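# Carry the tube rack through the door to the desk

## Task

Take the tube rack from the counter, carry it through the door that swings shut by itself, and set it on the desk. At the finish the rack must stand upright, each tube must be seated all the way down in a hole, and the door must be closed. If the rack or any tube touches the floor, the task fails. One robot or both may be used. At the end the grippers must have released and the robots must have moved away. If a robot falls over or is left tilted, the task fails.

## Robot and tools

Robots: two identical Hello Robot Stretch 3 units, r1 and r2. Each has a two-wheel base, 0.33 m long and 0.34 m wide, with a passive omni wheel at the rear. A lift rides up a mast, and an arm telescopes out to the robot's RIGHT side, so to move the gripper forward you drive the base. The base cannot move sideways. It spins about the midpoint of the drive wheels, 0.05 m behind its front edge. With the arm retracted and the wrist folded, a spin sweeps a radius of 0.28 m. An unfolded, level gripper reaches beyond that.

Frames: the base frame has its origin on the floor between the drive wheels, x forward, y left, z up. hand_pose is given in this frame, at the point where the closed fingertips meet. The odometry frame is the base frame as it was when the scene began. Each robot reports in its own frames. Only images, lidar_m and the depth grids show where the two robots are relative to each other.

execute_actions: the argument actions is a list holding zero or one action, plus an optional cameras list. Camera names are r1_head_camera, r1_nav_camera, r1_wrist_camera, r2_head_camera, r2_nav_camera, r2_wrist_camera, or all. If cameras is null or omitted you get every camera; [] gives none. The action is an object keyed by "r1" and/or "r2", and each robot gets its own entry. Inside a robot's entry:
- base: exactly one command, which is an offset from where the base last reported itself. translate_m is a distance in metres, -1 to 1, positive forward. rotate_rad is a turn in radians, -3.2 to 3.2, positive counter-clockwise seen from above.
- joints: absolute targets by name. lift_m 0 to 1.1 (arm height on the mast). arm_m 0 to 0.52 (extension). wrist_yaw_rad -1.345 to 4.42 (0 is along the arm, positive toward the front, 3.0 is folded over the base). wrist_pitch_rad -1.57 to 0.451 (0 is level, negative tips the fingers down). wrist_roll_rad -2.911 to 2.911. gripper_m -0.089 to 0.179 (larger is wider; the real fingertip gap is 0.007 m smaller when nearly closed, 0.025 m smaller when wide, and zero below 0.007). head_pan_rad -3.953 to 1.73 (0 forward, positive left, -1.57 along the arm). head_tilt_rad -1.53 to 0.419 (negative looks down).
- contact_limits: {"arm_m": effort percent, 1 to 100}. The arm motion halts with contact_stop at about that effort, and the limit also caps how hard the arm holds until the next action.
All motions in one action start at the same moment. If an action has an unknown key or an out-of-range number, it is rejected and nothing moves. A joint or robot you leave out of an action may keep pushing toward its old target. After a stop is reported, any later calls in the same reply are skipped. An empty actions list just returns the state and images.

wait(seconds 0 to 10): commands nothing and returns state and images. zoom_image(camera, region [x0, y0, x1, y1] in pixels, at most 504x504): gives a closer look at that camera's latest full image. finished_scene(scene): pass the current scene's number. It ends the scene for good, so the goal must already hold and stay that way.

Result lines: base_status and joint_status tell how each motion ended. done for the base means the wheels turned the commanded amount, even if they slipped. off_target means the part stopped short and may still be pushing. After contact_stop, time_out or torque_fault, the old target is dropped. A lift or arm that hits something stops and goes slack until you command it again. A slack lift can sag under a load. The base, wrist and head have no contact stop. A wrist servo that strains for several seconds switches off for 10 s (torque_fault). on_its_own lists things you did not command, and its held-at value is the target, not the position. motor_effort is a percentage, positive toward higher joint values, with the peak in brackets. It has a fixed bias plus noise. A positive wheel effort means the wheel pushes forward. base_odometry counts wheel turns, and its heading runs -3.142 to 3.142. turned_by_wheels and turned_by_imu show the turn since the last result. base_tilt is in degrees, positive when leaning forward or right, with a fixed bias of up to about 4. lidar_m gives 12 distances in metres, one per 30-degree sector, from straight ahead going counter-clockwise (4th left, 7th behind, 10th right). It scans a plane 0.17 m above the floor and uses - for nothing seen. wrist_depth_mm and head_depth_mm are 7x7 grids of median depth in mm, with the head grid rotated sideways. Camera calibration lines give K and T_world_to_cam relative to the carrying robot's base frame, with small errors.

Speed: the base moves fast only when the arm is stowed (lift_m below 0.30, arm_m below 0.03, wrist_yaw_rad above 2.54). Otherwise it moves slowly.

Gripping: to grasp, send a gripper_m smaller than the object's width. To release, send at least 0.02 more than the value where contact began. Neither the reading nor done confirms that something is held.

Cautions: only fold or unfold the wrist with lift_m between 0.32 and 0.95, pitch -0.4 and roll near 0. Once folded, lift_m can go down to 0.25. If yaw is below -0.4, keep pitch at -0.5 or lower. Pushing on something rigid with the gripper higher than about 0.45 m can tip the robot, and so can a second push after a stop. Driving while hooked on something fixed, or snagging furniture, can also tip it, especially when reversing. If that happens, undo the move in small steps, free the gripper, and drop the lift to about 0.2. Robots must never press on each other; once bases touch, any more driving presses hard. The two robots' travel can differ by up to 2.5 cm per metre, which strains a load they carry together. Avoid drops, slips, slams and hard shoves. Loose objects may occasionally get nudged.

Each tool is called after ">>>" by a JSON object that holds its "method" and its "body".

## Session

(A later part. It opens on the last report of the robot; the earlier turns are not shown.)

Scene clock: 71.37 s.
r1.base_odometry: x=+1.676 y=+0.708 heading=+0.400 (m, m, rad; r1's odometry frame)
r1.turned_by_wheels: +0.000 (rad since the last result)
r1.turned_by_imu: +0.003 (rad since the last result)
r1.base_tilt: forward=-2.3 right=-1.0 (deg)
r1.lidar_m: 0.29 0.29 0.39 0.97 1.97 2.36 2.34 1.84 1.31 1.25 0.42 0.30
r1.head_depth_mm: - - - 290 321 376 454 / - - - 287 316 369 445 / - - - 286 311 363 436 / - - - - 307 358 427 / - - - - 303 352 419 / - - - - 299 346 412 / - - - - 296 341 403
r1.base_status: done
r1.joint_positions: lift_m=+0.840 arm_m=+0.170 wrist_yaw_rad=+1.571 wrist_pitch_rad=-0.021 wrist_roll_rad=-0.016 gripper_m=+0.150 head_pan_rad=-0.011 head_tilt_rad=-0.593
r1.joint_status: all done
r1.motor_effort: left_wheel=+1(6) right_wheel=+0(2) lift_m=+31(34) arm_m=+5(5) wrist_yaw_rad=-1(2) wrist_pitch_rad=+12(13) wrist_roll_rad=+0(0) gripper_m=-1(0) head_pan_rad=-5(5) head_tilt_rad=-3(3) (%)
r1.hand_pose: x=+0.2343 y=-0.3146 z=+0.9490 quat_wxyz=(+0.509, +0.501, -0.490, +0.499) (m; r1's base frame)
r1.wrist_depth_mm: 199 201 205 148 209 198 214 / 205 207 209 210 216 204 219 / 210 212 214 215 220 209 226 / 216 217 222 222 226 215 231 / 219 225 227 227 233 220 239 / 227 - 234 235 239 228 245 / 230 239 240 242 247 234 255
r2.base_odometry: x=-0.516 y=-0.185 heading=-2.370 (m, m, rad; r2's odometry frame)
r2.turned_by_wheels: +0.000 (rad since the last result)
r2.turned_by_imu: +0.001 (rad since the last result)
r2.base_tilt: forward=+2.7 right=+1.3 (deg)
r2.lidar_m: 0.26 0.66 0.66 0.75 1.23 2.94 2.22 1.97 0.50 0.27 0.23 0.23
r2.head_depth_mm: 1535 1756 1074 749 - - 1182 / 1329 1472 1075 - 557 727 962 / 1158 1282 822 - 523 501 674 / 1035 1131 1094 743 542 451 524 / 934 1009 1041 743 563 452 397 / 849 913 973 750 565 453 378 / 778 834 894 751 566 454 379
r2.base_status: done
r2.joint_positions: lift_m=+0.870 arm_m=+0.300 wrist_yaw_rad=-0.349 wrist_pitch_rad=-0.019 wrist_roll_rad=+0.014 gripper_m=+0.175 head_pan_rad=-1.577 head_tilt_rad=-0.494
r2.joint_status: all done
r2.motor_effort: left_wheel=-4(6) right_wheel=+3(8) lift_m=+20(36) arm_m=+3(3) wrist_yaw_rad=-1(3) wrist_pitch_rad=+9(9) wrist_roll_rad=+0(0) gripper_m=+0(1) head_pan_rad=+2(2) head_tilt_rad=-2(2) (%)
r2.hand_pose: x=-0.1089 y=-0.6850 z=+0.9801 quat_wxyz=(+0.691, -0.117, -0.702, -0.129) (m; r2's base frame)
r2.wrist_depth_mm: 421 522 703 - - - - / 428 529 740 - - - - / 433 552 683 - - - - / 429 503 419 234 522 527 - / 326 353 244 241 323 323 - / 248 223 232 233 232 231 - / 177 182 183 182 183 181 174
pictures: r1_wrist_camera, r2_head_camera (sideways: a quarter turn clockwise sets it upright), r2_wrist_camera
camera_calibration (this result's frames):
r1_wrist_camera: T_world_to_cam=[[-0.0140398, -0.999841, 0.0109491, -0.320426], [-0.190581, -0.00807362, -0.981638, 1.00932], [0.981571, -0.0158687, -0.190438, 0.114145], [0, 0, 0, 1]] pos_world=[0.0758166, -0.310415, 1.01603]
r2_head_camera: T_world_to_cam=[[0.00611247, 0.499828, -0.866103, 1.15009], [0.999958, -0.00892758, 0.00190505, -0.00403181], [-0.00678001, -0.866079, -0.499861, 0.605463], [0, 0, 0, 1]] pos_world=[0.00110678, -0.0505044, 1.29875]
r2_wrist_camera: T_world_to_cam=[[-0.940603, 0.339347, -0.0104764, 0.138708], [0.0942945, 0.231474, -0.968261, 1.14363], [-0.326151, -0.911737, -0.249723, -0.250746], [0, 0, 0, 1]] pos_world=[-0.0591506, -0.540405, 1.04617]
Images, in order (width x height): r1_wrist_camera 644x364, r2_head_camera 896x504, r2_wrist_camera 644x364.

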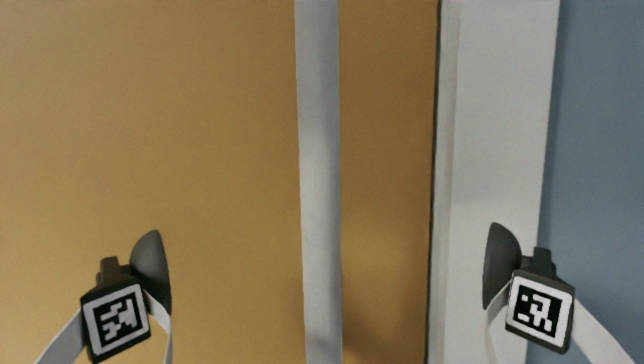

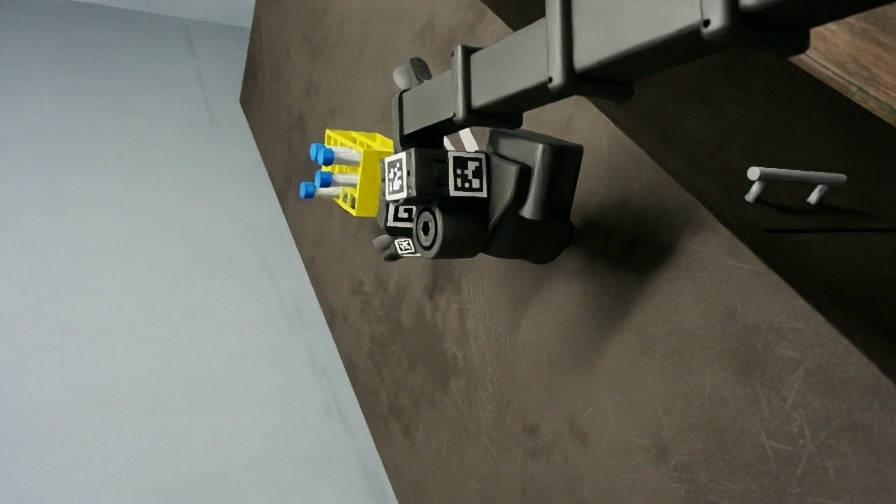

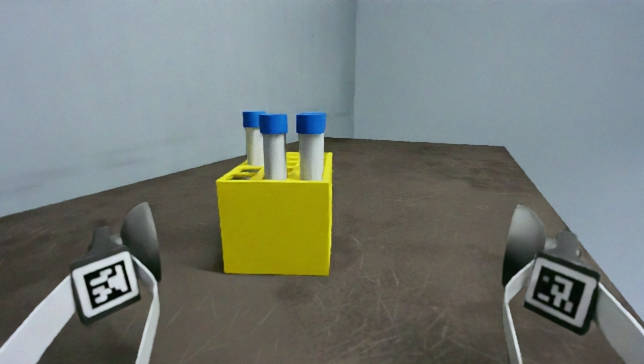

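>>> {"method": "execute_actions", "body": {"actions": [{"r1":{"joints":{"gripper_m":-0.03}},"r2":{"joints":{"arm_m":0.415,"lift_m":0.876}}}], "cameras": []}}

>>> {"method": "execute_actions", "body": {"actions": [{"r1":{"base":{"translate_m":-0.12},"joints":{"arm_m":0.165}},"r2":{"joints":{"gripper_m":0.02}}}], "cameras": ["r2_wrist_camera"]}}

>>> {"method": "execute_actions", "body": {"actions": [{"r1":{"base":{"translate_m":-0.12},"joints":{"arm_m":0.14}},"r2":{"joints":{"lift_m":0.93}}}], "cameras": ["r1_wrist_camera","r1_nav_camera","r2_wrist_camera"]}}

Scene clock: 85.77 s.
r1.base_odometry: x=+1.676 y=+0.708 heading=+0.400 (m, m, rad; r1's odometry frame)
r1.turned_by_wheels: +0.000 (rad since the last result)
r1.turned_by_imu: +0.001 (rad since the last result)
r1.base_tilt: forward=-2.5 right=-1.0 (deg)
r1.lidar_m: 0.29 0.29 0.39 0.97 1.98 2.35 2.35 1.85 1.31 1.25 0.42 0.30
r1.head_depth_mm: - - - 289 321 376 455 / - - - 287 317 370 445 / - - - 285 312 364 437 / - - - - 308 358 428 / - - - - 303 352 420 / - - - - 299 346 412 / - - - - 296 341 404
r1.base_status: not commanded
r1.joint_positions: lift_m=+0.840 arm_m=+0.170 wrist_yaw_rad=+1.574 wrist_pitch_rad=-0.021 wrist_roll_rad=-0.016 gripper_m=-0.029 head_pan_rad=-0.011 head_tilt_rad=-0.593
r1.joint_status: all done
r1.motor_effort: left_wheel=+0(0) right_wheel=+3(3) lift_m=+31(30) arm_m=+5(5) wrist_yaw_rad=-4(4) wrist_pitch_rad=+12(12) wrist_roll_rad=+0(0) gripper_m=-18(91) head_pan_rad=-5(5) head_tilt_rad=-4(3) (%)
r1.hand_pose: x=+0.2343 y=-0.3138 z=+0.9490 quat_wxyz=(+0.509, +0.502, -0.489, +0.499) (m; r1's base frame)
r1.wrist_depth_mm: 201 203 205 205 209 198 213 / 206 210 209 210 215 204 219 / 211 212 215 216 219 211 226 / 216 219 221 220 228 217 234 / 224 224 226 161 234 222 239 / 229 231 233 - 237 230 246 / 236 239 239 243 248 237 252
r2.base_odometry: x=-0.516 y=-0.185 heading=-2.370 (m, m, rad; r2's odometry frame)
r2.turned_by_wheels: +0.000 (rad since the last result)
r2.turned_by_imu: +0.001 (rad since the last result)
r2.base_tilt: forward=+2.8 right=+1.2 (deg)
r2.lidar_m: 0.26 0.66 0.66 0.75 1.23 2.94 2.23 1.97 0.50 0.27 0.23 0.23
r2.head_depth_mm: 1535 1756 1073 767 - - 1206 / 1323 1466 1157 - 562 728 960 / 1158 1275 1254 675 559 500 674 / 1034 1128 1160 709 561 451 524 / 933 1004 1040 746 562 452 396 / 849 913 972 749 564 453 378 / 778 831 891 750 566 454 379
r2.base_status: not commanded
r2.joint_positions: lift_m=+0.876 arm_m=+0.415 wrist_yaw_rad=-0.349 wrist_pitch_rad=-0.019 wrist_roll_rad=+0.014 gripper_m=+0.175 head_pan_rad=-1.577 head_tilt_rad=-0.494
r2.joint_status: all done
r2.motor_effort: left_wheel=-4(5) right_wheel=+3(3) lift_m=+39(40) arm_m=+3(5) wrist_yaw_rad=-2(2) wrist_pitch_rad=+9(9) wrist_roll_rad=+0(0) gripper_m=-1(0) head_pan_rad=+2(2) head_tilt_rad=-2(2) (%)
r2.hand_pose: x=-0.1089 y=-0.7999 z=+0.9852 quat_wxyz=(+0.691, -0.117, -0.702, -0.129) (m; r2's base frame)
r2.wrist_depth_mm: 355 449 608 968 - - - / 362 455 625 - - - - / 368 460 607 886 - - - / 365 452 546 171 431 536 - / 334 364 306 131 290 334 332 / 258 227 130 125 125 240 249 / 182 190 136 132 133 190 182
pictures: none
No camera images: the call's "cameras" was empty. Leave "cameras" out to get every camera's image.

Scene clock: 88.13 s.
r1.base_odometry: x=+1.566 y=+0.661 heading=+0.400 (m, m, rad; r1's odometry frame)
r1.turned_by_wheels: +0.000 (rad since the last result)
r1.turned_by_imu: +0.000 (rad since the last result)
r1.base_tilt: forward=-2.3 right=-1.0 (deg)
r1.lidar_m: 0.41 0.42 0.56 1.38 1.97 2.27 2.22 1.85 1.32 1.25 0.58 0.43
r1.head_depth_mm: 307 338 376 425 487 572 690 / 304 335 373 419 479 562 675 / 301 332 368 414 473 551 661 / 299 328 364 409 466 542 648 / 296 325 360 404 460 534 637 / 293 322 357 399 453 525 625 / 291 319 352 394 448 517 612
r1.base_status: done
r1.joint_positions: lift_m=+0.840 arm_m=+0.165 wrist_yaw_rad=+1.568 wrist_pitch_rad=-0.020 wrist_roll_rad=-0.016 gripper_m=-0.029 head_pan_rad=-0.011 head_tilt_rad=-0.593
r1.joint_status: all done
r1.motor_effort: left_wheel=+0(8) right_wheel=+0(7) lift_m=+30(31) arm_m=-3(4) wrist_yaw_rad=+2(4) wrist_pitch_rad=+11(12) wrist_roll_rad=+0(0) gripper_m=-12(18) head_pan_rad=-5(5) head_tilt_rad=-4(3) (%)
r1.hand_pose: x=+0.2343 y=-0.3112 z=+0.9492 quat_wxyz=(+0.510, +0.500, -0.491, +0.498) (m; r1's base frame)
r1.wrist_depth_mm: 303 312 316 317 318 326 329 / 316 313 323 327 322 336 338 / 322 325 331 336 335 345 351 / 330 336 345 343 339 356 360 / 337 342 347 353 348 364 367 / 348 357 355 - 355 378 382 / 357 363 374 380 373 392 394
r2.base_odometry: x=-0.516 y=-0.185 heading=-2.370 (m, m, rad; r2's odometry frame)
r2.turned_by_wheels: +0.000 (rad since the last result)
r2.turned_by_imu: +0.000 (rad since the last result)
r2.base_tilt: forward=+2.9 right=+1.3 (deg)
r2.lidar_m: 0.26 0.66 0.66 0.75 1.23 2.93 2.14 1.97 0.50 0.27 0.23 0.23
r2.head_depth_mm: 1529 1754 1073 765 - - 1213 / 1321 1468 1159 - 560 728 963 / 1162 1279 1255 676 560 501 675 / 1030 1129 1148 709 560 451 525 / 930 1007 1039 745 563 453 396 / 848 912 972 747 564 453 379 / 778 833 894 750 566 454 379
r2.base_status: not commanded
r2.joint_positions: lift_m=+0.876 arm_m=+0.415 wrist_yaw_rad=-0.349 wrist_pitch_rad=-0.020 wrist_roll_rad=+0.014 gripper_m=+0.023 head_pan_rad=-1.577 head_tilt_rad=-0.494
r2.joint_status: all done
r2.motor_effort: left_wheel=-4(4) right_wheel=+3(3) lift_m=+39(38) arm_m=+2(3) wrist_yaw_rad=-1(1) wrist_pitch_rad=+9(9) wrist_roll_rad=+0(0) gripper_m=-10(99) head_pan_rad=+2(3) head_tilt_rad=-3(2) (%)
r2.hand_pose: x=-0.1089 y=-0.7999 z=+0.9850 quat_wxyz=(+0.691, -0.116, -0.702, -0.129) (m; r2's base frame)
r2.wrist_depth_mm: 355 448 602 991 - - - / 362 453 631 - - - - / 366 464 626 904 - - - / 372 441 547 177 279 537 - / 336 335 177 139 132 332 334 / 242 242 135 133 132 248 241 / 189 189 173 140 140 188 188
pictures: r2_wrist_camera
camera_calibration (this result's frames):
r2_wrist_camera: T_world_to_cam=[[-0.940588, 0.339388, -0.0104767, 0.17781], [0.0945478, 0.232148, -0.968074, 1.17543], [-0.326121, -0.91155, -0.250444, -0.353472], [0, 0, 0, 1]] pos_world=[-0.0591633, -0.655429, 1.05124]
Images, in order (width x height): r2_wrist_camera 644x364.

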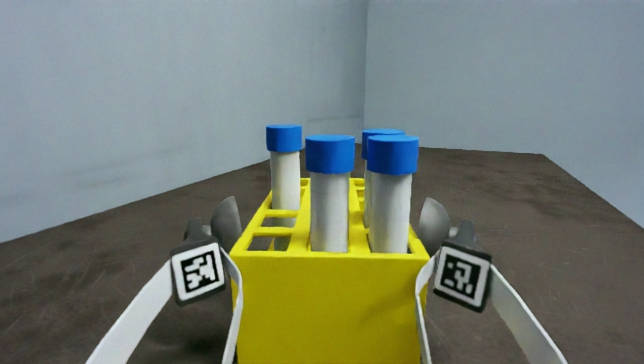

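Scene clock: 90.77 s.
r1.base_odometry: x=+1.455 y=+0.614 heading=+0.400 (m, m, rad; r1's odometry frame)
r1.turned_by_wheels: +0.000 (rad since the last result)
r1.turned_by_imu: +0.000 (rad since the last result)
r1.base_tilt: forward=-2.4 right=-0.9 (deg)
r1.lidar_m: 0.53 0.54 0.70 1.78 1.97 2.14 2.10 1.86 1.32 1.26 0.77 0.55
r1.head_depth_mm: 411 454 506 570 653 766 926 / 408 449 499 562 643 754 906 / 404 444 493 555 635 740 889 / 400 440 488 548 626 727 873 / 397 436 484 542 617 715 852 / 393 432 477 535 608 702 837 / 390 427 473 529 601 694 826
r1.base_status: done
r1.joint_positions: lift_m=+0.840 arm_m=+0.140 wrist_yaw_rad=+1.568 wrist_pitch_rad=-0.020 wrist_roll_rad=-0.016 gripper_m=-0.029 head_pan_rad=-0.011 head_tilt_rad=-0.593
r1.joint_status: all done
r1.motor_effort: left_wheel=+1(6) right_wheel=+0(3) lift_m=+30(30) arm_m=-3(4) wrist_yaw_rad=+1(1) wrist_pitch_rad=+12(11) wrist_roll_rad=+0(0) gripper_m=-11(12) head_pan_rad=-4(5) head_tilt_rad=-3(4) (%)
r1.hand_pose: x=+0.2343 y=-0.2861 z=+0.9492 quat_wxyz=(+0.510, +0.501, -0.491, +0.498) (m; r1's base frame)
r1.wrist_depth_mm: 409 416 417 432 429 441 449 / 417 423 438 436 448 450 457 / 441 436 444 454 455 465 470 / 445 448 450 464 458 486 479 / 451 458 477 472 467 493 497 / 466 488 488 - 490 499 518 / 484 485 498 514 512 521 531
r2.base_odometry: x=-0.516 y=-0.185 heading=-2.370 (m, m, rad; r2's odometry frame)
r2.turned_by_wheels: +0.000 (rad since the last result)
r2.turned_by_imu: +0.000 (rad since the last result)
r2.base_tilt: forward=+2.6 right=+1.2 (deg)
r2.lidar_m: 0.26 0.66 0.66 0.75 1.23 2.94 2.06 1.97 0.50 0.27 0.23 0.23
r2.head_depth_mm: 1535 1758 1076 - - 1060 1238 / 1320 1471 1298 703 577 728 963 / 1157 1278 - 706 559 501 674 / 1036 1128 1145 710 560 451 524 / 928 1007 1035 744 562 452 396 / 848 914 970 750 566 453 379 / 781 832 892 750 565 455 380
r2.base_status: not commanded
r2.joint_positions: lift_m=+0.930 arm_m=+0.415 wrist_yaw_rad=-0.349 wrist_pitch_rad=-0.028 wrist_roll_rad=+0.014 gripper_m=+0.034 head_pan_rad=-1.577 head_tilt_rad=-0.494
r2.joint_status: all done
r2.on_its_own: gripper_m is held at +0.036, not at your +0.020, by its stall guard, which is still easing
r2.motor_effort: left_wheel=-4(4) right_wheel=+3(3) lift_m=+40(43) arm_m=+2(3) wrist_yaw_rad=-2(1) wrist_pitch_rad=+13(13) wrist_roll_rad=+0(0) gripper_m=-5(29) head_pan_rad=+2(2) head_tilt_rad=-2(2) (%)
r2.hand_pose: x=-0.1088 y=-0.7997 z=+1.0371 quat_wxyz=(+0.690, -0.114, -0.703, -0.132) (m; r2's base frame)
r2.wrist_depth_mm: 354 440 598 992 - - - / 357 452 617 - - - - / 369 459 631 869 - - - / 371 471 629 174 132 721 - / 380 439 176 139 132 452 - / 332 333 135 133 132 340 328 / 259 258 238 140 141 260 259
pictures: r1_nav_camera (sideways: a quarter turn counterclockwise sets it upright), r1_wrist_camera, r2_wrist_camera
camera_calibration (this result's frames):
r1_nav_camera: T_world_to_cam=[[0.554837, -0.00415882, 0.831948, -1.04828], [0.00925196, -0.999895, -0.0111686, 0.0669252], [0.831907, 0.0138939, -0.554741, 0.671637], [0, 0, 0, 1]] pos_world=[0.022264, 0.0532269, 1.24544]
r1_wrist_camera: T_world_to_cam=[[-0.0167947, -0.999799, 0.010939, -0.291199], [-0.189899, -0.00755188, -0.981775, 1.00985], [0.98166, -0.0185659, -0.189734, 0.113153], [0, 0, 0, 1]] pos_world=[0.0758008, -0.281414, 1.0161]
r2_wrist_camera: T_world_to_cam=[[-0.940561, 0.339462, -0.0104974, 0.17844], [0.0969853, 0.238843, -0.966203, 1.22947], [-0.325482, -0.909791, -0.257569, -0.331349], [0, 0, 0, 1]] pos_world=[-0.0592557, -0.655682, 1.10445]
Images, in order (width x height): r1_nav_camera 672x504, r1_wrist_camera 644x364, r2_wrist_camera 644x364.

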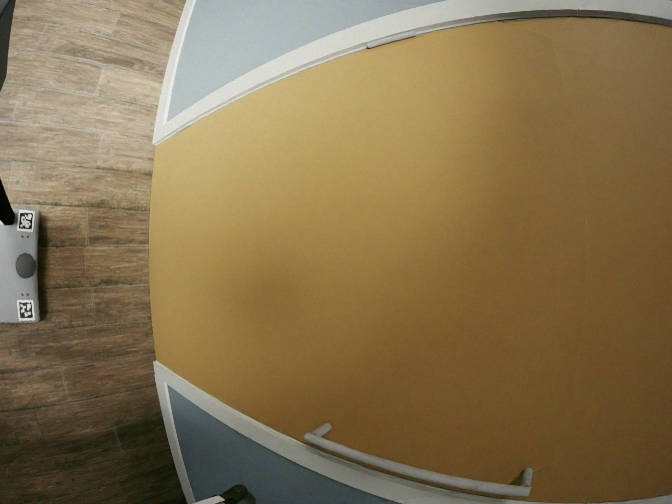

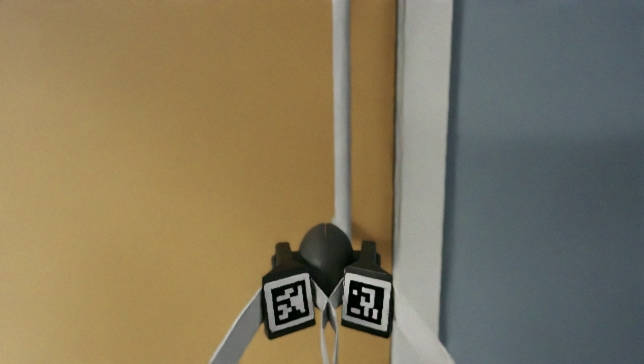

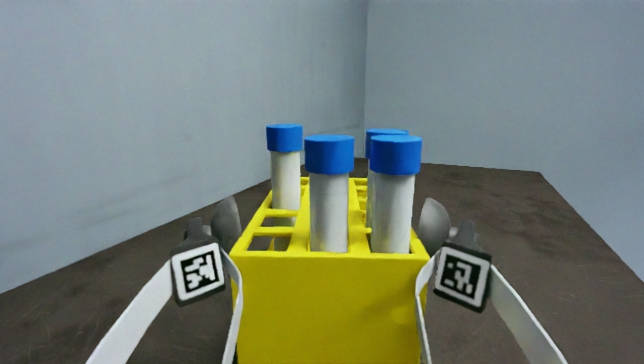

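>>> {"method": "execute_actions", "body": {"actions": [{"r1":{"base":{"translate_m":0.268},"joints":{"gripper_m":0.1,"arm_m":0.162}},"r2":{"joints":{"arm_m":0.0,"wrist_yaw_rad":1.57,"head_pan_rad":0}}}], "cameras": []}}

>>> {"method": "execute_actions", "body": {"actions": [{"r1":{"joints":{"gripper_m":-0.085}},"r2":{"base":{"translate_m":-0.2}}}], "cameras": ["r1_wrist_camera"]}}

>>> {"method": "execute_actions", "body": {"actions": [{"r1":{"base":{"translate_m":-0.15}},"r2":{"base":{"translate_m":-0.2}}}], "cameras": []}}

>>> {"method": "execute_actions", "body": {"actions": [{"r1":{"base":{"translate_m":-0.12},"joints":{"arm_m":0.13}},"r2":{"base":{"translate_m":-0.2}}}], "cameras": ["r1_wrist_camera","r1_nav_camera","r2_wrist_camera"]}}

Scene clock: 105.73 s.
r1.base_odometry: x=+1.702 y=+0.719 heading=+0.400 (m, m, rad; r1's odometry frame)
r1.turned_by_wheels: +0.000 (rad since the last result)
r1.turned_by_imu: +0.004 (rad since the last result)
r1.base_tilt: forward=-2.4 right=-1.0 (deg)
r1.lidar_m: 0.26 0.27 0.35 0.88 1.97 2.33 2.37 1.84 1.31 1.17 0.38 0.27
r1.head_depth_mm: - - - - 291 331 399 / - - - - 290 325 391 / - - - - 287 320 383 / - - - - 284 314 376 / - - - - - 309 369 / - - - - - 305 362 / - - - - - 300 355
r1.base_status: done
r1.joint_positions: lift_m=+0.840 arm_m=+0.162 wrist_yaw_rad=+1.568 wrist_pitch_rad=-0.020 wrist_roll_rad=-0.016 gripper_m=+0.100 head_pan_rad=-0.011 head_tilt_rad=-0.593
r1.joint_status: all done
r1.motor_effort: left_wheel=+1(8) right_wheel=+0(2) lift_m=+30(31) arm_m=+5(5) wrist_yaw_rad=+1(1) wrist_pitch_rad=+12(11) wrist_roll_rad=+0(1) gripper_m=-1(79) head_pan_rad=-5(4) head_tilt_rad=-4(3) (%)
r1.hand_pose: x=+0.2343 y=-0.3073 z=+0.9492 quat_wxyz=(+0.510, +0.501, -0.491, +0.498) (m; r1's base frame)
r1.wrist_depth_mm: 174 175 178 120 183 174 175 / 178 180 181 123 188 177 180 / 182 184 188 127 194 182 195 / 187 190 193 130 198 188 201 / 193 194 198 135 203 194 208 / 199 200 204 138 209 196 216 / 204 205 210 143 216 206 221
r2.base_odometry: x=-0.516 y=-0.185 heading=-2.370 (m, m, rad; r2's odometry frame)
r2.turned_by_wheels: +0.000 (rad since the last result)
r2.turned_by_imu: +0.001 (rad since the last result)
r2.base_tilt: forward=+3.0 right=+1.3 (deg)
r2.lidar_m: 0.26 0.66 0.66 0.75 1.23 2.94 2.25 1.97 0.50 0.27 0.23 0.23
r2.head_depth_mm: 713 771 834 733 555 315 350 / 764 827 904 769 558 448 375 / 822 900 987 1086 560 450 383 / 812 887 980 1092 561 451 409 / 732 794 867 952 1031 453 549 / 667 718 776 843 925 983 1141 / 612 654 703 759 824 901 995
r2.base_status: not commanded
r2.joint_positions: lift_m=+0.930 arm_m=+0.003 wrist_yaw_rad=+1.569 wrist_pitch_rad=-0.028 wrist_roll_rad=+0.014 gripper_m=+0.045 head_pan_rad=-0.007 head_tilt_rad=-0.494
r2.joint_status: all done
joint sent to its limit — the command would take r2.arm_m past its lower limit, so that joint was sent only as far as its limit.
r2.on_its_own: gripper_m is held at +0.044, not at your +0.020, by its stall guard, which is not easing now
r2.motor_effort: left_wheel=-4(4) right_wheel=+3(3) lift_m=+40(39) arm_m=-3(3) wrist_yaw_rad=+0(4) wrist_pitch_rad=+12(12) wrist_roll_rad=+0(0) gripper_m=-20(21) head_pan_rad=+3(33) head_tilt_rad=-2(2) (%)
r2.hand_pose: x=+0.2341 y=-0.1482 z=+1.0371 quat_wxyz=(+0.504, +0.510, -0.497, +0.489) (m; r2's base frame)
r2.wrist_depth_mm: 517 598 744 846 688 579 480 / 522 619 758 865 699 580 488 / 545 639 769 849 684 600 504 / 564 660 799 176 361 594 523 / 571 675 177 138 132 457 451 / 583 350 135 133 131 350 332 / 591 260 240 140 141 258 262
pictures: none
No camera images: the call's "cameras" was empty. Leave "cameras" out to get every camera's image.

Scene clock: 109.13 s.
r1.base_odometry: x=+1.702 y=+0.719 heading=+0.400 (m, m, rad; r1's odometry frame)
r1.turned_by_wheels: +0.000 (rad since the last result)
r1.turned_by_imu: +0.001 (rad since the last result)
r1.base_tilt: forward=-2.3 right=-0.8 (deg)
r1.lidar_m: 0.26 0.26 0.35 0.88 1.97 2.14 2.37 1.84 1.31 1.17 0.38 0.27
r1.head_depth_mm: - - - - 290 325 393 / - - - - 287 320 385 / - - - - 285 315 378 / - - - - - 310 371 / - - - - - 305 365 / - - - - - 301 358 / - - - - - 300 351
r1.base_status: not commanded
r1.joint_positions: lift_m=+0.840 arm_m=+0.162 wrist_yaw_rad=+1.553 wrist_pitch_rad=-0.019 wrist_roll_rad=-0.016 gripper_m=-0.078 head_pan_rad=-0.011 head_tilt_rad=-0.593
r1.joint_status: gripper_m off_target (ended at -0.078, target -0.085)
r1.on_its_own: gripper_m is held at -0.078, not at your -0.085, by its stall guard, which is still easing; wrist_yaw_rad is at rest, and its effort (+14) is outside its rest range (-12 to +12)
r1.motor_effort: left_wheel=+1(6) right_wheel=-3(8) lift_m=+30(30) arm_m=+3(5) wrist_yaw_rad=+14(16) wrist_pitch_rad=+10(11) wrist_roll_rad=+0(0) gripper_m=-15(100) head_pan_rad=-4(5) head_tilt_rad=-3(3) (%)
r1.hand_pose: x=+0.2343 y=-0.3114 z=+0.9496 quat_wxyz=(+0.513, +0.496, -0.495, +0.495) (m; r1's base frame)
r1.wrist_depth_mm: 169 170 174 115 180 175 189 / 174 176 178 119 183 180 194 / 177 181 184 122 189 183 199 / 182 184 188 126 195 189 205 / 188 189 194 127 201 193 211 / 192 196 197 129 208 199 217 / 198 200 204 138 213 205 225
r2.base_odometry: x=-0.372 y=-0.045 heading=-2.370 (m, m, rad; r2's odometry frame)
r2.turned_by_wheels: +0.000 (rad since the last result)
r2.turned_by_imu: +0.000 (rad since the last result)
r2.base_tilt: forward=+2.8 right=+1.3 (deg)
r2.lidar_m: 0.42 0.80 0.80 0.90 1.48 2.79 2.05 1.84 0.83 0.45 0.38 0.37
r2.head_depth_mm: 843 911 959 732 556 315 551 / 907 985 1043 734 556 499 609 / 974 1063 1174 739 559 599 702 / 984 1074 1185 741 583 689 830 / 890 962 1052 1127 666 858 1196 / 810 871 940 1024 1120 1245 1251 / 745 795 852 922 1000 1094 1170
r2.base_status: done
r2.joint_positions: lift_m=+0.930 arm_m=+0.003 wrist_yaw_rad=+1.569 wrist_pitch_rad=-0.028 wrist_roll_rad=+0.014 gripper_m=+0.045 head_pan_rad=-0.007 head_tilt_rad=-0.494
r2.joint_status: not commanded
r2.on_its_own: gripper_m is held at +0.044, not at your +0.020, by its stall guard, which is not easing now
r2.motor_effort: left_wheel=-4(8) right_wheel=+3(3) lift_m=+39(39) arm_m=-3(3) wrist_yaw_rad=+1(0) wrist_pitch_rad=+12(13) wrist_roll_rad=+0(0) gripper_m=-19(19) head_pan_rad=+2(3) head_tilt_rad=-2(2) (%)
r2.hand_pose: x=+0.2341 y=-0.1482 z=+1.0371 quat_wxyz=(+0.504, +0.510, -0.497, +0.489) (m; r2's base frame)
r2.wrist_depth_mm: 629 729 882 - 830 673 587 / 634 758 915 - 874 696 621 / 650 761 913 - 836 728 621 / 653 776 946 178 354 717 616 / 685 805 177 138 132 457 456 / 682 808 135 133 132 350 332 / 711 902 529 139 141 259 260
pictures: r1_wrist_camera
camera_calibration (this result's frames):
r1_wrist_camera: T_world_to_cam=[[-0.0318924, -0.999432, 0.0109182, -0.312822], [-0.188414, -0.00471623, -0.982078, 1.01089], [0.981572, -0.033378, -0.188156, 0.106666], [0, 0, 0, 1]] pos_world=[0.0757883, -0.304317, 1.01626]
Images, in order (width x height): r1_wrist_camera 644x364.

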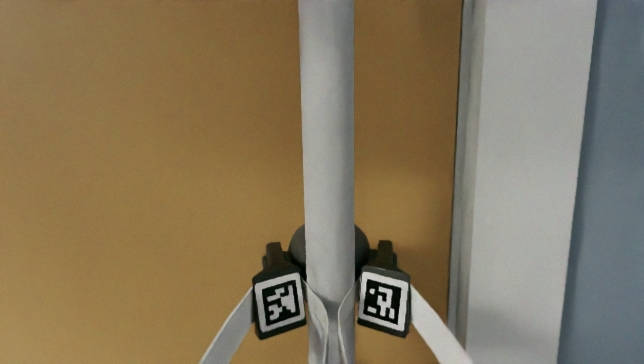

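Scene clock: 112.53 s.
r1.base_odometry: x=+1.564 y=+0.660 heading=+0.401 (m, m, rad; r1's odometry frame)
r1.turned_by_wheels: +0.000 (rad since the last result)
r1.turned_by_imu: +0.001 (rad since the last result)
r1.base_tilt: forward=-2.4 right=-0.9 (deg)
r1.lidar_m: 0.31 0.34 0.53 1.38 1.87 1.82 2.22 1.85 1.31 1.25 0.38 0.31
r1.head_depth_mm: - - - 291 324 375 445 / - - - 293 329 381 454 / - - - 295 334 389 464 / - - - 298 340 396 475 / - - - 302 346 404 486 / - - 284 306 351 412 498 / - - 285 311 357 421 510
r1.base_status: done
r1.joint_positions: lift_m=+0.840 arm_m=+0.162 wrist_yaw_rad=+1.624 wrist_pitch_rad=-0.019 wrist_roll_rad=-0.016 gripper_m=-0.063 head_pan_rad=-0.011 head_tilt_rad=-0.593
r1.joint_status: not commanded
r1.on_its_own: wrist_yaw_rad is held at +1.625, not at your +1.570, by its stall guard, which is not easing now; gripper_m is held at -0.065, not at your -0.085, by its stall guard, which is still easing
r1.motor_effort: left_wheel=+5(11) right_wheel=-6(11) lift_m=+30(30) arm_m=+3(3) wrist_yaw_rad=+0(33) wrist_pitch_rad=+10(11) wrist_roll_rad=+0(0) gripper_m=-29(34) head_pan_rad=-4(5) head_tilt_rad=-3(3) (%)
r1.hand_pose: x=+0.2340 y=-0.2932 z=+0.9497 quat_wxyz=(+0.495, +0.514, -0.477, +0.513) (m; r1's base frame)
r1.wrist_depth_mm: 208 197 187 116 170 307 319 / 214 203 193 121 174 324 325 / 220 210 199 126 178 336 334 / 228 217 204 188 183 338 344 / 236 224 211 128 188 347 352 / 244 230 218 130 192 365 365 / 252 239 228 140 201 378 373
r2.base_odometry: x=-0.229 y=+0.094 heading=-2.370 (m, m, rad; r2's odometry frame)
r2.turned_by_wheels: +0.000 (rad since the last result)
r2.turned_by_imu: +0.000 (rad since the last result)
r2.base_tilt: forward=+2.9 right=+1.3 (deg)
r2.lidar_m: 0.59 0.93 0.93 1.05 1.74 2.64 1.74 1.70 1.14 0.62 0.53 0.52
r2.head_depth_mm: 977 1052 1069 732 574 314 797 / 1047 1129 1078 735 666 762 880 / 1125 1228 1285 740 753 866 1012 / 1153 1260 1368 778 855 996 1187 / 1046 1131 1233 858 1407 1453 1247 / 952 1023 1105 1202 1322 1414 1252 / 874 933 1005 1082 1176 1283 1257
r2.base_status: done
r2.joint_positions: lift_m=+0.930 arm_m=+0.003 wrist_yaw_rad=+1.569 wrist_pitch_rad=-0.028 wrist_roll_rad=+0.014 gripper_m=+0.045 head_pan_rad=-0.007 head_tilt_rad=-0.494
r2.joint_status: not commanded
r2.on_its_own: gripper_m is held at +0.044, not at your +0.020, by its stall guard, which is not easing now
r2.motor_effort: left_wheel=-4(10) right_wheel=+3(5) lift_m=+39(39) arm_m=-4(3) wrist_yaw_rad=+0(1) wrist_pitch_rad=+12(12) wrist_roll_rad=+0(0) gripper_m=-19(21) head_pan_rad=+3(2) head_tilt_rad=-2(2) (%)
r2.hand_pose: x=+0.2341 y=-0.1482 z=+1.0371 quat_wxyz=(+0.504, +0.510, -0.497, +0.489) (m; r2's base frame)
r2.wrist_depth_mm: 705 852 - - 991 806 697 / 740 864 - - - 847 732 / 736 880 - - 986 867 729 / 757 922 - 176 364 716 720 / 772 963 178 139 131 456 454 / 811 947 136 133 131 352 331 / 830 - - 139 141 379 283
pictures: none
No camera images: the call's "cameras" was empty. Leave "cameras" out to get every camera's image.

Scene clock: 115.93 s.
r1.base_odometry: x=+1.454 y=+0.614 heading=+0.401 (m, m, rad; r1's odometry frame)
r1.turned_by_wheels: +0.000 (rad since the last result)
r1.turned_by_imu: +0.001 (rad since the last result)
r1.base_tilt: forward=-2.4 right=-1.0 (deg)
r1.lidar_m: 0.34 0.40 0.70 1.80 1.58 1.53 2.10 1.86 1.32 1.26 0.38 0.34
r1.head_depth_mm: - - 284 306 345 394 462 / - - 289 316 357 412 486 / - - 294 328 373 432 515 / - - 302 340 388 453 543 / - 287 312 353 405 477 578 / - 292 323 366 424 502 615 / - 298 335 382 444 532 658
r1.base_status: done
r1.joint_positions: lift_m=+0.840 arm_m=+0.130 wrist_yaw_rad=+1.645 wrist_pitch_rad=-0.018 wrist_roll_rad=-0.015 gripper_m=-0.048 head_pan_rad=-0.011 head_tilt_rad=-0.593
r1.joint_status: all done
r1.on_its_own: wrist_yaw_rad is held at +1.625, not at your +1.570, by its stall guard, which is not easing now; gripper_m is held at -0.049, not at your -0.085, by its stall guard, which is still easing; wrist_yaw_rad is at rest, and its effort (-18) is outside its rest range (-12 to +12)
r1.motor_effort: left_wheel=+7(10) right_wheel=-8(13) lift_m=+30(30) arm_m=-1(8) wrist_yaw_rad=-18(46) wrist_pitch_rad=+10(10) wrist_roll_rad=+0(0) gripper_m=-23(28) head_pan_rad=-4(4) head_tilt_rad=-3(3) (%)
r1.hand_pose: x=+0.2337 y=-0.2563 z=+0.9498 quat_wxyz=(+0.490, +0.519, -0.472, +0.518) (m; r1's base frame)
r1.wrist_depth_mm: 252 225 200 115 165 152 423 / 260 235 206 120 169 158 437 / 271 241 213 123 174 162 451 / 287 250 219 130 177 165 454 / 299 259 227 127 181 172 461 / 313 270 239 130 184 176 483 / 326 281 246 195 194 182 494
r2.base_odometry: x=-0.086 y=+0.234 heading=-2.370 (m, m, rad; r2's odometry frame)
r2.turned_by_wheels: +0.000 (rad since the last result)
r2.turned_by_imu: +0.000 (rad since the last result)
r2.base_tilt: forward=+2.9 right=+1.3 (deg)
r2.lidar_m: 0.76 1.07 1.07 1.20 1.99 2.50 1.45 1.57 1.56 0.80 0.67 0.67
r2.head_depth_mm: 1109 1189 1074 764 753 314 1037 / 1189 1288 1079 810 880 995 1174 / 1278 1396 1086 865 982 1126 1241 / 1326 1446 1095 974 1112 1310 1247 / 1200 1299 1385 1467 1682 1494 1246 / 1094 1177 1273 1385 1513 1496 1256 / 1001 1073 1152 1242 1347 1418 1253
r2.base_status: done
r2.joint_positions: lift_m=+0.930 arm_m=+0.003 wrist_yaw_rad=+1.569 wrist_pitch_rad=-0.028 wrist_roll_rad=+0.014 gripper_m=+0.045 head_pan_rad=-0.007 head_tilt_rad=-0.494
r2.joint_status: not commanded
r2.on_its_own: gripper_m is held at +0.044, not at your +0.020, by its stall guard, which is not easing now
r2.motor_effort: left_wheel=-4(8) right_wheel=+3(3) lift_m=+40(39) arm_m=-3(3) wrist_yaw_rad=+0(0) wrist_pitch_rad=+12(12) wrist_roll_rad=+0(0) gripper_m=-20(21) head_pan_rad=+2(2) head_tilt_rad=-2(2) (%)
r2.hand_pose: x=+0.2341 y=-0.1482 z=+1.0371 quat_wxyz=(+0.504, +0.510, -0.497, +0.489) (m; r2's base frame)
r2.wrist_depth_mm: 821 957 - - - 964 795 / 844 980 - - - 967 827 / 850 998 - - - - 848 / 874 - - 136 356 718 724 / 870 - 178 150 132 498 456 / 918 - 135 132 132 471 407 / 953 - - 139 141 532 426
pictures: r1_nav_camera (sideways: a quarter turn counterclockwise sets it upright), r1_wrist_camera, r2_wrist_camera
camera_calibration (this result's frames):
r1_nav_camera: T_world_to_cam=[[0.555128, -0.00422687, 0.831754, -1.04803], [0.00913126, -0.999896, -0.0111757, 0.0669351], [0.831715, 0.0137989, -0.555031, 0.672017], [0, 0, 0, 1]] pos_world=[0.0222505, 0.0532252, 1.24544]
r1_wrist_camera: T_world_to_cam=[[0.059662, -0.998162, 0.010628, -0.278603], [-0.186627, -0.021613, -0.982193, 1.00654], [0.980618, 0.0566162, -0.187573, 0.13189], [0, 0, 0, 1]] pos_world=[0.0751364, -0.263803, 1.01632]
r2_wrist_camera: T_world_to_cam=[[0.00103478, -0.999944, -0.0104995, -0.139132], [-0.257607, 0.00987855, -0.966199, 1.08968], [0.966249, 0.00370454, -0.257583, 0.205986], [0, 0, 0, 1]] pos_world=[0.0818203, -0.150652, 1.10445]
Images, in order (width x height): r1_nav_camera 672x504, r1_wrist_camera 644x364, r2_wrist_camera 644x364.

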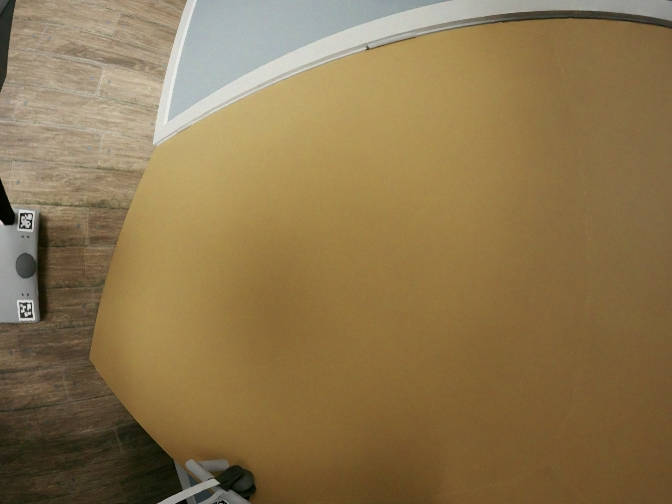

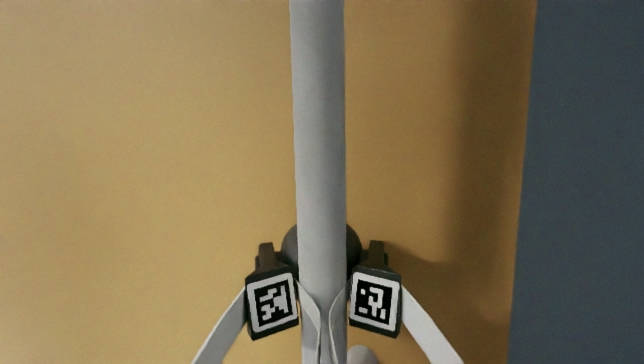

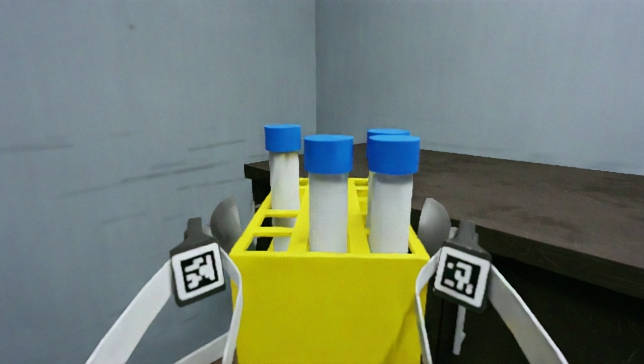

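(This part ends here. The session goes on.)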